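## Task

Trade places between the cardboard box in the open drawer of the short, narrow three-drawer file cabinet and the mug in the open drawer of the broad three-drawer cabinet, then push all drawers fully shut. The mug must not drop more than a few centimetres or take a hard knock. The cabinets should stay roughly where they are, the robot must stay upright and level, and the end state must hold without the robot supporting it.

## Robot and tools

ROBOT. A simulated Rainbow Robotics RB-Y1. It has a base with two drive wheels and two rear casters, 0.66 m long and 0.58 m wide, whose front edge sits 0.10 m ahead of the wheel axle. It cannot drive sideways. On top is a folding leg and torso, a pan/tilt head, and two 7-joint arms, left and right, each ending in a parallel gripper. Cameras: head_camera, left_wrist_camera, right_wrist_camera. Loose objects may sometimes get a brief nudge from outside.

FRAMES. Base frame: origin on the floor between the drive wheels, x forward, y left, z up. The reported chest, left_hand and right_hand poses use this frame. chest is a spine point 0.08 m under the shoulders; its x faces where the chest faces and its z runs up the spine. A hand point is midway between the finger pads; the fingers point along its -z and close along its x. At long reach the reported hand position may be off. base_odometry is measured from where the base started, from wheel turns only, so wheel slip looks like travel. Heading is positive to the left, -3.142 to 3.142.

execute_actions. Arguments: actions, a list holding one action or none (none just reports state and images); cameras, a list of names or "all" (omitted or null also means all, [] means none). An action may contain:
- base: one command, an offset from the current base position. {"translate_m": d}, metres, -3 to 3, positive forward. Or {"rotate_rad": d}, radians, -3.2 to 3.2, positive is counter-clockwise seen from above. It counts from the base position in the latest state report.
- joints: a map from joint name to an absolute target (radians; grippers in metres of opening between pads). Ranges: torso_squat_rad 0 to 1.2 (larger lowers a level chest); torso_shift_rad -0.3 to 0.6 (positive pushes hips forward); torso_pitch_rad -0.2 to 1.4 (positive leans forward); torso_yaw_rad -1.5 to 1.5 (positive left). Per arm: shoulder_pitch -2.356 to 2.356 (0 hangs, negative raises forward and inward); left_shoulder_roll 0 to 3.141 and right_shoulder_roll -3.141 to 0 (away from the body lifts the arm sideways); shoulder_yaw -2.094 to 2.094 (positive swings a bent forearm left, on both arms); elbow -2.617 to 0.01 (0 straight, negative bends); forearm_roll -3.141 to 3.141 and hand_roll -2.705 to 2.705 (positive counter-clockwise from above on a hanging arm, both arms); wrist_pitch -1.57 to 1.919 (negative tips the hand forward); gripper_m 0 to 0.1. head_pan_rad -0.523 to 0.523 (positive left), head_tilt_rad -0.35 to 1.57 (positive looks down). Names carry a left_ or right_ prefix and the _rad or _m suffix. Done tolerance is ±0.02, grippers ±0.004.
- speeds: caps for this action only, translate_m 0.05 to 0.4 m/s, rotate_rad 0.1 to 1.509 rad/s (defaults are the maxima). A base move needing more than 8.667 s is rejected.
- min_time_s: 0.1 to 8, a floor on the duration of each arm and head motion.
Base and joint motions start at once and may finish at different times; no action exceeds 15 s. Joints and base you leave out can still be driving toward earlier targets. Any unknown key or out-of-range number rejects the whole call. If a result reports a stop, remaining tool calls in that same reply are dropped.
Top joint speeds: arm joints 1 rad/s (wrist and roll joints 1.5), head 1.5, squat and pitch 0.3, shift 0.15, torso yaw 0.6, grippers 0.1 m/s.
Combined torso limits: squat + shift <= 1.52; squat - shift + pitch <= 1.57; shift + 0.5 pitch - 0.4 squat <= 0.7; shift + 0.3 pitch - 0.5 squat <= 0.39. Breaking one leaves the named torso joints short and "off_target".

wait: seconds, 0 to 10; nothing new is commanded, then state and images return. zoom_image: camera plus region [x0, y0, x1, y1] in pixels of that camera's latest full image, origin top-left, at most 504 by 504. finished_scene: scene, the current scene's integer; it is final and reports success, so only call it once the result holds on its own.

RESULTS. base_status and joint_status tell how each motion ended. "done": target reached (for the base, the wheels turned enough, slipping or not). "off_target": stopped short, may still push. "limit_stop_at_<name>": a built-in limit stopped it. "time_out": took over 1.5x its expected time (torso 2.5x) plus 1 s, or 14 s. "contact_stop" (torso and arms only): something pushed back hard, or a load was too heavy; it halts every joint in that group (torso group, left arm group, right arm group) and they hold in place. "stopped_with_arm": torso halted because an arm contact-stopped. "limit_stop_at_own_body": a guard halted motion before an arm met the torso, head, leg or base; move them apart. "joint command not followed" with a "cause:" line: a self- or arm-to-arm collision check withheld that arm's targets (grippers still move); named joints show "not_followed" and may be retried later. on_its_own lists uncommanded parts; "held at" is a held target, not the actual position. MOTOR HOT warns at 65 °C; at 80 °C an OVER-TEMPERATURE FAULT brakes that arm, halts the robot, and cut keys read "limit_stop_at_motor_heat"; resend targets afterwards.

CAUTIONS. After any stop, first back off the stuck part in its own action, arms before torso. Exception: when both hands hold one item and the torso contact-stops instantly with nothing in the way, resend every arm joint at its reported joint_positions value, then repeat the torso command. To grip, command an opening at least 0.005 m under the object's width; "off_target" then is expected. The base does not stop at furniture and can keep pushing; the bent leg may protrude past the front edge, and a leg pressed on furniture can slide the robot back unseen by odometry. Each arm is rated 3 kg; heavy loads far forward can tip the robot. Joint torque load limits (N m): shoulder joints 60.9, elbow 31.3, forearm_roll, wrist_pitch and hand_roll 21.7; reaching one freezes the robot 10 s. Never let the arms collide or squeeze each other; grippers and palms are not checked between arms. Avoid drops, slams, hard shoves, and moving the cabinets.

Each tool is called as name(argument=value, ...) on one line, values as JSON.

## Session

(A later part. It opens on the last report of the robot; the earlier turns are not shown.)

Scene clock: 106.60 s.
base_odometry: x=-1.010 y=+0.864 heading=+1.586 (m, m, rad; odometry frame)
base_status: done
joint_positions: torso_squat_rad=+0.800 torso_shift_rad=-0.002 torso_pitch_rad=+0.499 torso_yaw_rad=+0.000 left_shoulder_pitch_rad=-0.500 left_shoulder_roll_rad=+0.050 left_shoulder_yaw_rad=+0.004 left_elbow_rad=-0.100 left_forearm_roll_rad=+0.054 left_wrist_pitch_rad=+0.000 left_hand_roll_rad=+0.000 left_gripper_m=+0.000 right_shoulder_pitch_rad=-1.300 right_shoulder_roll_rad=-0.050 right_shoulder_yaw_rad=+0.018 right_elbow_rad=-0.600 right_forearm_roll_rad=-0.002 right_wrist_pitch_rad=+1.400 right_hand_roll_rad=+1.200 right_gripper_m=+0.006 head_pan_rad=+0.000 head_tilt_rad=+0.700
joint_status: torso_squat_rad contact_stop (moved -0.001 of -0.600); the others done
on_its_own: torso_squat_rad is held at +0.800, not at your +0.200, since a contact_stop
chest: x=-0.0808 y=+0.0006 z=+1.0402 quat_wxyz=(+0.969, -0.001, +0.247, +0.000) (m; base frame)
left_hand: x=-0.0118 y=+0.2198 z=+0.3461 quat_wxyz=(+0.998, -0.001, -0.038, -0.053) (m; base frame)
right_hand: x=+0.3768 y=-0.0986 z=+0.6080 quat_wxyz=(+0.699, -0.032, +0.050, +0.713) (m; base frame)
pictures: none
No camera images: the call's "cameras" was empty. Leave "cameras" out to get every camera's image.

execute_actions(actions=[{"base":{"rotate_rad":-2.548},"speeds":{"rotate_rad":1.0},"joints":{"torso_squat_rad":0.2}}], cameras=[])

execute_actions(actions=[{"base":{"translate_m":2.213}}], cameras=[])

execute_actions(actions=[{"base":{"rotate_rad":-0.521}}], cameras=[])

execute_actions(actions=[{"base":{"translate_m":0.5},"speeds":{"translate_m":0.3}}], cameras=["head_camera","right_wrist_camera"])

Scene clock: 111.93 s.
base_odometry: x=-1.010 y=+0.863 heading=-0.961 (m, m, rad; odometry frame)
base_status: done
joint_positions: torso_squat_rad=+0.200 torso_shift_rad=-0.002 torso_pitch_rad=+0.499 torso_yaw_rad=+0.000 left_shoulder_pitch_rad=-0.500 left_shoulder_roll_rad=+0.050 left_shoulder_yaw_rad=+0.004 left_elbow_rad=-0.100 left_forearm_roll_rad=+0.054 left_wrist_pitch_rad=+0.000 left_hand_roll_rad=+0.000 left_gripper_m=+0.000 right_shoulder_pitch_rad=-1.300 right_shoulder_roll_rad=-0.050 right_shoulder_yaw_rad=+0.018 right_elbow_rad=-0.600 right_forearm_roll_rad=-0.002 right_wrist_pitch_rad=+1.400 right_hand_roll_rad=+1.200 right_gripper_m=+0.006 head_pan_rad=+0.000 head_tilt_rad=+0.700
joint_status: all done
chest: x=-0.0811 y=+0.0007 z=+1.2383 quat_wxyz=(+0.969, -0.001, +0.247, +0.000) (m; base frame)
left_hand: x=-0.0122 y=+0.2199 z=+0.5442 quat_wxyz=(+0.998, -0.001, -0.038, -0.053) (m; base frame)
right_hand: x=+0.3765 y=-0.0985 z=+0.8061 quat_wxyz=(+0.699, -0.032, +0.050, +0.713) (m; base frame)
pictures: none
No camera images: the call's "cameras" was empty. Leave "cameras" out to get every camera's image.

Scene clock: 119.00 s.
base_odometry: x=+0.256 y=-0.951 heading=-0.962 (m, m, rad; odometry frame)
base_status: done
joint_positions: torso_squat_rad=+0.200 torso_shift_rad=-0.002 torso_pitch_rad=+0.499 torso_yaw_rad=+0.000 left_shoulder_pitch_rad=-0.500 left_shoulder_roll_rad=+0.050 left_shoulder_yaw_rad=+0.004 left_elbow_rad=-0.100 left_forearm_roll_rad=+0.054 left_wrist_pitch_rad=+0.000 left_hand_roll_rad=+0.000 left_gripper_m=+0.000 right_shoulder_pitch_rad=-1.300 right_shoulder_roll_rad=-0.050 right_shoulder_yaw_rad=+0.018 right_elbow_rad=-0.600 right_forearm_roll_rad=-0.002 right_wrist_pitch_rad=+1.400 right_hand_roll_rad=+1.200 right_gripper_m=+0.006 head_pan_rad=+0.000 head_tilt_rad=+0.700
joint_status: not commanded
chest: x=-0.0810 y=+0.0007 z=+1.2383 quat_wxyz=(+0.969, -0.001, +0.247, +0.000) (m; base frame)
left_hand: x=-0.0121 y=+0.2199 z=+0.5442 quat_wxyz=(+0.998, -0.001, -0.038, -0.053) (m; base frame)
right_hand: x=+0.3765 y=-0.0984 z=+0.8061 quat_wxyz=(+0.699, -0.032, +0.050, +0.713) (m; base frame)
pictures: none
No camera images: the call's "cameras" was empty. Leave "cameras" out to get every camera's image.

Scene clock: 121.37 s.
base_odometry: x=+0.256 y=-0.951 heading=-1.482 (m, m, rad; odometry frame)
base_status: done
joint_positions: torso_squat_rad=+0.200 torso_shift_rad=-0.002 torso_pitch_rad=+0.499 torso_yaw_rad=+0.000 left_shoulder_pitch_rad=-0.500 left_shoulder_roll_rad=+0.050 left_shoulder_yaw_rad=+0.004 left_elbow_rad=-0.100 left_forearm_roll_rad=+0.054 left_wrist_pitch_rad=+0.000 left_hand_roll_rad=+0.000 left_gripper_m=+0.000 right_shoulder_pitch_rad=-1.300 right_shoulder_roll_rad=-0.050 right_shoulder_yaw_rad=+0.018 right_elbow_rad=-0.600 right_forearm_roll_rad=-0.002 right_wrist_pitch_rad=+1.400 right_hand_roll_rad=+1.200 right_gripper_m=+0.006 head_pan_rad=+0.000 head_tilt_rad=+0.700
joint_status: not commanded
chest: x=-0.0810 y=+0.0007 z=+1.2383 quat_wxyz=(+0.969, -0.001, +0.247, +0.000) (m; base frame)
left_hand: x=-0.0121 y=+0.2199 z=+0.5442 quat_wxyz=(+0.998, -0.001, -0.038, -0.053) (m; base frame)
right_hand: x=+0.3765 y=-0.0984 z=+0.8061 quat_wxyz=(+0.699, -0.032, +0.050, +0.713) (m; base frame)
pictures: none
No camera images: the call's "cameras" was empty. Leave "cameras" out to get every camera's image.

Scene clock: 124.23 s.
base_odometry: x=+0.300 y=-1.449 heading=-1.483 (m, m, rad; odometry frame)
base_status: done
joint_positions: torso_squat_rad=+0.200 torso_shift_rad=-0.002 torso_pitch_rad=+0.499 torso_yaw_rad=+0.000 left_shoulder_pitch_rad=-0.500 left_shoulder_roll_rad=+0.050 left_shoulder_yaw_rad=+0.004 left_elbow_rad=-0.100 left_forearm_roll_rad=+0.054 left_wrist_pitch_rad=+0.000 left_hand_roll_rad=+0.000 left_gripper_m=+0.000 right_shoulder_pitch_rad=-1.300 right_shoulder_roll_rad=-0.050 right_shoulder_yaw_rad=+0.018 right_elbow_rad=-0.600 right_forearm_roll_rad=-0.002 right_wrist_pitch_rad=+1.400 right_hand_roll_rad=+1.200 right_gripper_m=+0.006 head_pan_rad=+0.000 head_tilt_rad=+0.700
joint_status: not commanded
chest: x=-0.0810 y=+0.0007 z=+1.2383 quat_wxyz=(+0.969, -0.001, +0.247, +0.000) (m; base frame)
left_hand: x=-0.0121 y=+0.2199 z=+0.5442 quat_wxyz=(+0.998, -0.001, -0.038, -0.053) (m; base frame)
right_hand: x=+0.3765 y=-0.0984 z=+0.8061 quat_wxyz=(+0.699, -0.032, +0.050, +0.713) (m; base frame)
pictures: head_camera, right_wrist_camera
Images, in order (width x height): head_camera 896x504, right_wrist_camera 644x364.

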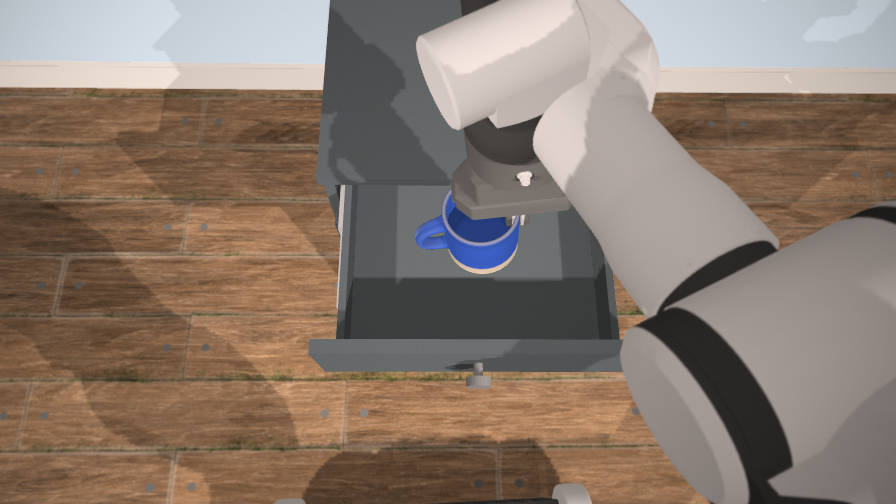

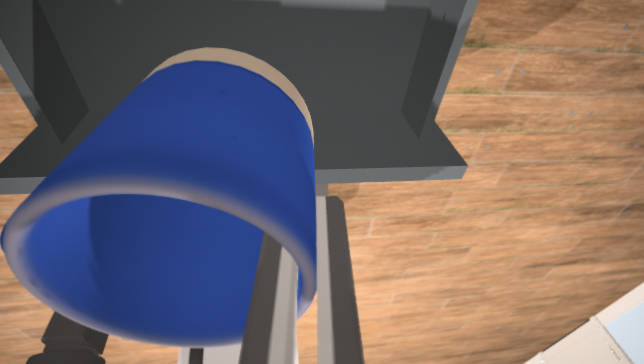

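execute_actions(actions=[{"base":{"translate_m":0.04}}], cameras=[])

execute_actions(actions=[{"joints":{"torso_squat_rad":0.79}}], cameras=["head_camera","right_wrist_camera"])

Scene clock: 125.93 s.
base_odometry: x=+0.304 y=-1.489 heading=-1.483 (m, m, rad; odometry frame)
base_status: done
joint_positions: torso_squat_rad=+0.200 torso_shift_rad=-0.002 torso_pitch_rad=+0.499 torso_yaw_rad=+0.000 left_shoulder_pitch_rad=-0.500 left_shoulder_roll_rad=+0.050 left_shoulder_yaw_rad=+0.004 left_elbow_rad=-0.100 left_forearm_roll_rad=+0.054 left_wrist_pitch_rad=+0.000 left_hand_roll_rad=+0.000 left_gripper_m=+0.000 right_shoulder_pitch_rad=-1.300 right_shoulder_roll_rad=-0.050 right_shoulder_yaw_rad=+0.018 right_elbow_rad=-0.600 right_forearm_roll_rad=-0.002 right_wrist_pitch_rad=+1.400 right_hand_roll_rad=+1.200 right_gripper_m=+0.006 head_pan_rad=+0.000 head_tilt_rad=+0.700
joint_status: not commanded
chest: x=-0.0811 y=+0.0007 z=+1.2383 quat_wxyz=(+0.969, -0.001, +0.247, +0.000) (m; base frame)
left_hand: x=-0.0121 y=+0.2199 z=+0.5442 quat_wxyz=(+0.998, -0.001, -0.038, -0.053) (m; base frame)
right_hand: x=+0.3765 y=-0.0984 z=+0.8061 quat_wxyz=(+0.699, -0.032, +0.050, +0.713) (m; base frame)
pictures: none
No camera images: the call's "cameras" was empty. Leave "cameras" out to get every camera's image.

Scene clock: 128.70 s.
base_odometry: x=+0.304 y=-1.489 heading=-1.483 (m, m, rad; odometry frame)
base_status: not commanded
joint_positions: torso_squat_rad=+0.790 torso_shift_rad=-0.002 torso_pitch_rad=+0.497 torso_yaw_rad=+0.000 left_shoulder_pitch_rad=-0.500 left_shoulder_roll_rad=+0.050 left_shoulder_yaw_rad=+0.004 left_elbow_rad=-0.100 left_forearm_roll_rad=+0.054 left_wrist_pitch_rad=+0.000 left_hand_roll_rad=+0.000 left_gripper_m=+0.000 right_shoulder_pitch_rad=-1.303 right_shoulder_roll_rad=-0.051 right_shoulder_yaw_rad=+0.018 right_elbow_rad=-0.602 right_forearm_roll_rad=-0.001 right_wrist_pitch_rad=+1.400 right_hand_roll_rad=+1.200 right_gripper_m=+0.008 head_pan_rad=+0.000 head_tilt_rad=+0.700
joint_status: all done
chest: x=-0.0814 y=+0.0006 z=+1.0451 quat_wxyz=(+0.969, -0.001, +0.246, +0.000) (m; base frame)
left_hand: x=-0.0114 y=+0.2197 z=+0.3510 quat_wxyz=(+0.998, -0.001, -0.039, -0.053) (m; base frame)
right_hand: x=+0.3789 y=-0.0985 z=+0.6154 quat_wxyz=(+0.699, -0.034, +0.048, +0.713) (m; base frame)
pictures: head_camera, right_wrist_camera
Images, in order (width x height): head_camera 896x504, right_wrist_camera 644x364.

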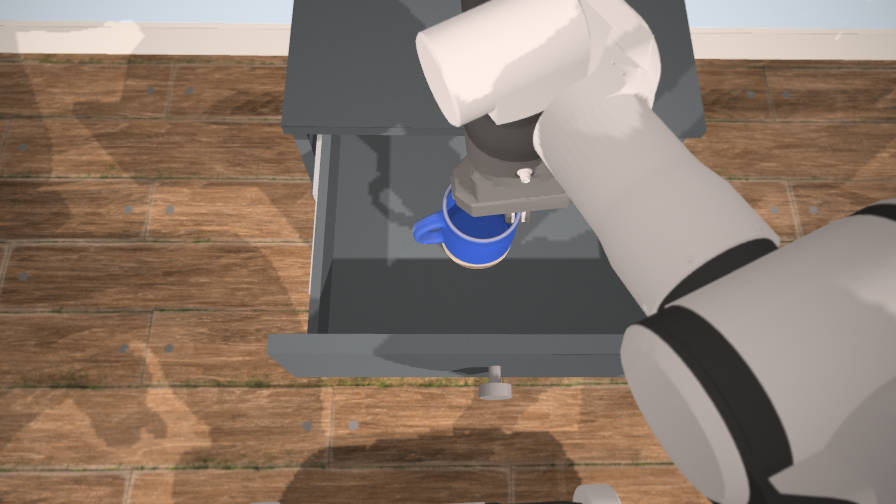

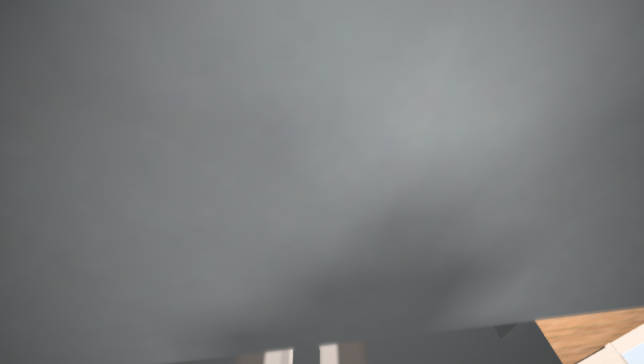

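execute_actions(actions=[{"joints":{"right_gripper_m":0.04}}], cameras=[])

execute_actions(actions=[{"joints":{"torso_squat_rad":0.45}}], cameras=[])

execute_actions(actions=[{"base":{"translate_m":-0.4}}], cameras=[])

execute_actions(actions=[{"joints":{"torso_squat_rad":0.9,"right_shoulder_pitch_rad":-1.3,"right_elbow_rad":-0.1,"right_wrist_pitch_rad":0,"right_gripper_m":0,"right_hand_roll_rad":0,"right_shoulder_roll_rad":-0.12,"head_tilt_rad":0.4}}], cameras=["head_camera"])

Scene clock: 130.20 s.
base_odometry: x=+0.304 y=-1.489 heading=-1.483 (m, m, rad; odometry frame)
base_status: not commanded
joint_positions: torso_squat_rad=+0.790 torso_shift_rad=-0.002 torso_pitch_rad=+0.498 torso_yaw_rad=+0.000 left_shoulder_pitch_rad=-0.500 left_shoulder_roll_rad=+0.050 left_shoulder_yaw_rad=+0.004 left_elbow_rad=-0.100 left_forearm_roll_rad=+0.054 left_wrist_pitch_rad=+0.000 left_hand_roll_rad=+0.000 left_gripper_m=+0.000 right_shoulder_pitch_rad=-1.301 right_shoulder_roll_rad=-0.050 right_shoulder_yaw_rad=+0.018 right_elbow_rad=-0.600 right_forearm_roll_rad=-0.002 right_wrist_pitch_rad=+1.400 right_hand_roll_rad=+1.200 right_gripper_m=+0.040 head_pan_rad=+0.000 head_tilt_rad=+0.700
joint_status: all done
chest: x=-0.0809 y=+0.0006 z=+1.0450 quat_wxyz=(+0.969, -0.001, +0.247, +0.000) (m; base frame)
left_hand: x=-0.0117 y=+0.2197 z=+0.3509 quat_wxyz=(+0.998, -0.002, -0.038, -0.053) (m; base frame)
right_hand: x=+0.3772 y=-0.0986 z=+0.6132 quat_wxyz=(+0.699, -0.032, +0.050, +0.713) (m; base frame)
pictures: none
No camera images: the call's "cameras" was empty. Leave "cameras" out to get every camera's image.

Scene clock: 132.13 s.
base_odometry: x=+0.304 y=-1.489 heading=-1.483 (m, m, rad; odometry frame)
base_status: not commanded
joint_positions: torso_squat_rad=+0.450 torso_shift_rad=-0.002 torso_pitch_rad=+0.499 torso_yaw_rad=+0.000 left_shoulder_pitch_rad=-0.500 left_shoulder_roll_rad=+0.050 left_shoulder_yaw_rad=+0.004 left_elbow_rad=-0.100 left_forearm_roll_rad=+0.054 left_wrist_pitch_rad=+0.000 left_hand_roll_rad=+0.000 left_gripper_m=+0.000 right_shoulder_pitch_rad=-1.300 right_shoulder_roll_rad=-0.050 right_shoulder_yaw_rad=+0.018 right_elbow_rad=-0.600 right_forearm_roll_rad=-0.002 right_wrist_pitch_rad=+1.400 right_hand_roll_rad=+1.200 right_gripper_m=+0.040 head_pan_rad=+0.000 head_tilt_rad=+0.700
joint_status: all done
chest: x=-0.0810 y=+0.0007 z=+1.1826 quat_wxyz=(+0.969, -0.001, +0.247, +0.000) (m; base frame)
left_hand: x=-0.0120 y=+0.2198 z=+0.4885 quat_wxyz=(+0.998, -0.002, -0.038, -0.053) (m; base frame)
right_hand: x=+0.3768 y=-0.0986 z=+0.7506 quat_wxyz=(+0.699, -0.032, +0.050, +0.713) (m; base frame)
pictures: none
No camera images: the call's "cameras" was empty. Leave "cameras" out to get every camera's image.

Scene clock: 134.67 s.
base_odometry: x=+0.269 y=-1.091 heading=-1.484 (m, m, rad; odometry frame)
base_status: done
joint_positions: torso_squat_rad=+0.450 torso_shift_rad=-0.002 torso_pitch_rad=+0.498 torso_yaw_rad=+0.000 left_shoulder_pitch_rad=-0.500 left_shoulder_roll_rad=+0.050 left_shoulder_yaw_rad=+0.004 left_elbow_rad=-0.100 left_forearm_roll_rad=+0.054 left_wrist_pitch_rad=+0.000 left_hand_roll_rad=+0.000 left_gripper_m=+0.000 right_shoulder_pitch_rad=-1.300 right_shoulder_roll_rad=-0.050 right_shoulder_yaw_rad=+0.018 right_elbow_rad=-0.600 right_forearm_roll_rad=-0.002 right_wrist_pitch_rad=+1.400 right_hand_roll_rad=+1.200 right_gripper_m=+0.040 head_pan_rad=+0.000 head_tilt_rad=+0.700
joint_status: not commanded
chest: x=-0.0811 y=+0.0007 z=+1.1826 quat_wxyz=(+0.969, -0.001, +0.247, +0.000) (m; base frame)
left_hand: x=-0.0121 y=+0.2198 z=+0.4885 quat_wxyz=(+0.998, -0.001, -0.038, -0.053) (m; base frame)
right_hand: x=+0.3767 y=-0.0985 z=+0.7506 quat_wxyz=(+0.699, -0.032, +0.050, +0.713) (m; base frame)
pictures: none
No camera images: the call's "cameras" was empty. Leave "cameras" out to get every camera's image.

Scene clock: 136.97 s.
base_odometry: x=+0.269 y=-1.091 heading=-1.484 (m, m, rad; odometry frame)
base_status: not commanded
joint_positions: torso_squat_rad=+0.900 torso_shift_rad=-0.002 torso_pitch_rad=+0.499 torso_yaw_rad=+0.000 left_shoulder_pitch_rad=-0.500 left_shoulder_roll_rad=+0.050 left_shoulder_yaw_rad=+0.004 left_elbow_rad=-0.100 left_forearm_roll_rad=+0.054 left_wrist_pitch_rad=+0.000 left_hand_roll_rad=+0.000 left_gripper_m=+0.000 right_shoulder_pitch_rad=-1.300 right_shoulder_roll_rad=-0.120 right_shoulder_yaw_rad=+0.018 right_elbow_rad=-0.100 right_forearm_roll_rad=-0.002 right_wrist_pitch_rad=+0.000 right_hand_roll_rad=+0.000 right_gripper_m=+0.000 head_pan_rad=+0.000 head_tilt_rad=+0.400
joint_status: all done
chest: x=-0.0807 y=+0.0006 z=+0.9874 quat_wxyz=(+0.969, -0.001, +0.247, +0.000) (m; base frame)
left_hand: x=-0.0117 y=+0.2197 z=+0.2932 quat_wxyz=(+0.998, -0.002, -0.038, -0.053) (m; base frame)
right_hand: x=+0.5014 y=-0.1078 z=+0.5318 quat_wxyz=(+0.892, +0.002, -0.411, +0.187) (m; base frame)
pictures: head_camera
Images, in order (width x height): head_camera 896x504.

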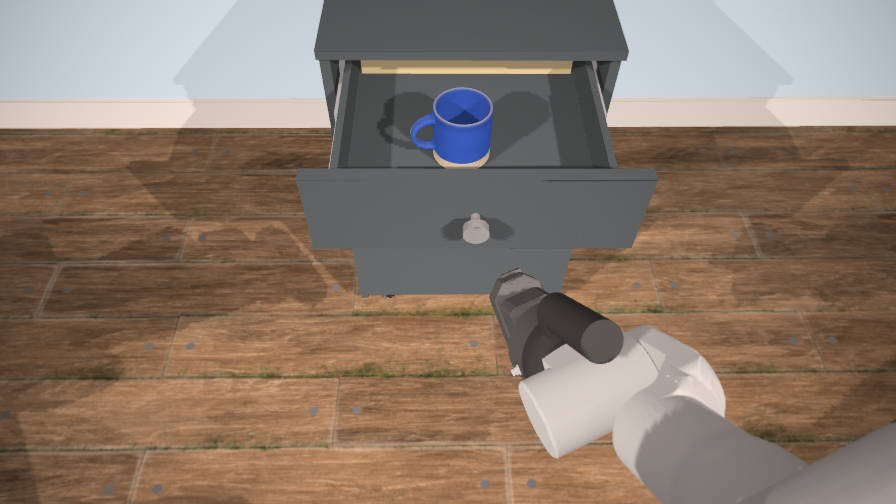

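execute_actions(actions=[{"base":{"translate_m":0.36},"speeds":{"translate_m":0.12}}], cameras=["head_camera"])

Scene clock: 141.40 s.
base_odometry: x=+0.300 y=-1.448 heading=-1.484 (m, m, rad; odometry frame)
base_status: done
joint_positions: torso_squat_rad=+0.901 torso_shift_rad=-0.005 torso_pitch_rad=+0.493 torso_yaw_rad=-0.001 left_shoulder_pitch_rad=-0.500 left_shoulder_roll_rad=+0.050 left_shoulder_yaw_rad=+0.004 left_elbow_rad=-0.100 left_forearm_roll_rad=+0.054 left_wrist_pitch_rad=+0.000 left_hand_roll_rad=+0.000 left_gripper_m=+0.000 right_shoulder_pitch_rad=-1.294 right_shoulder_roll_rad=-0.111 right_shoulder_yaw_rad=+0.020 right_elbow_rad=-0.096 right_forearm_roll_rad=-0.001 right_wrist_pitch_rad=-0.001 right_hand_roll_rad=+0.001 right_gripper_m=+0.000 head_pan_rad=+0.000 head_tilt_rad=+0.400
joint_status: not commanded
chest: x=-0.0836 y=+0.0006 z=+0.9879 quat_wxyz=(+0.970, -0.001, +0.244, +0.000) (m; base frame)
left_hand: x=-0.0104 y=+0.2194 z=+0.2941 quat_wxyz=(+0.998, -0.002, -0.041, -0.053) (m; base frame)
right_hand: x=+0.4944 y=-0.1044 z=+0.5298 quat_wxyz=(+0.893, +0.004, -0.408, +0.189) (m; base frame)
pictures: head_camera
Images, in order (width x height): head_camera 896x504.

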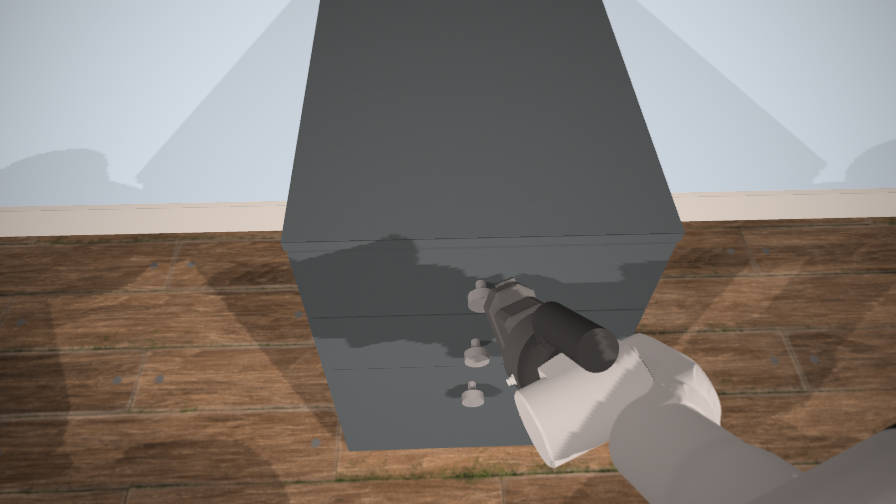

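execute_actions(actions=[{"base":{"translate_m":-0.1}}], cameras=[])

finished_scene(scene=1)

Scene clock: 143.13 s.
base_odometry: x=+0.291 y=-1.349 heading=-1.485 (m, m, rad; odometry frame)
base_status: done
joint_positions: torso_squat_rad=+0.900 torso_shift_rad=-0.002 torso_pitch_rad=+0.498 torso_yaw_rad=+0.000 left_shoulder_pitch_rad=-0.500 left_shoulder_roll_rad=+0.050 left_shoulder_yaw_rad=+0.004 left_elbow_rad=-0.100 left_forearm_roll_rad=+0.054 left_wrist_pitch_rad=+0.000 left_hand_roll_rad=+0.000 left_gripper_m=+0.000 right_shoulder_pitch_rad=-1.300 right_shoulder_roll_rad=-0.120 right_shoulder_yaw_rad=+0.019 right_elbow_rad=-0.100 right_forearm_roll_rad=-0.002 right_wrist_pitch_rad=+0.000 right_hand_roll_rad=+0.000 right_gripper_m=+0.000 head_pan_rad=+0.000 head_tilt_rad=+0.400
joint_status: not commanded
chest: x=-0.0808 y=+0.0006 z=+0.9874 quat_wxyz=(+0.969, -0.001, +0.247, +0.000) (m; base frame)
left_hand: x=-0.0117 y=+0.2197 z=+0.2933 quat_wxyz=(+0.998, -0.002, -0.038, -0.053) (m; base frame)
right_hand: x=+0.5012 y=-0.1078 z=+0.5318 quat_wxyz=(+0.892, +0.002, -0.411, +0.187) (m; base frame)
pictures: none
No camera images: the call's "cameras" was empty. Leave "cameras" out to get every camera's image.

The scene is finished: the task was done.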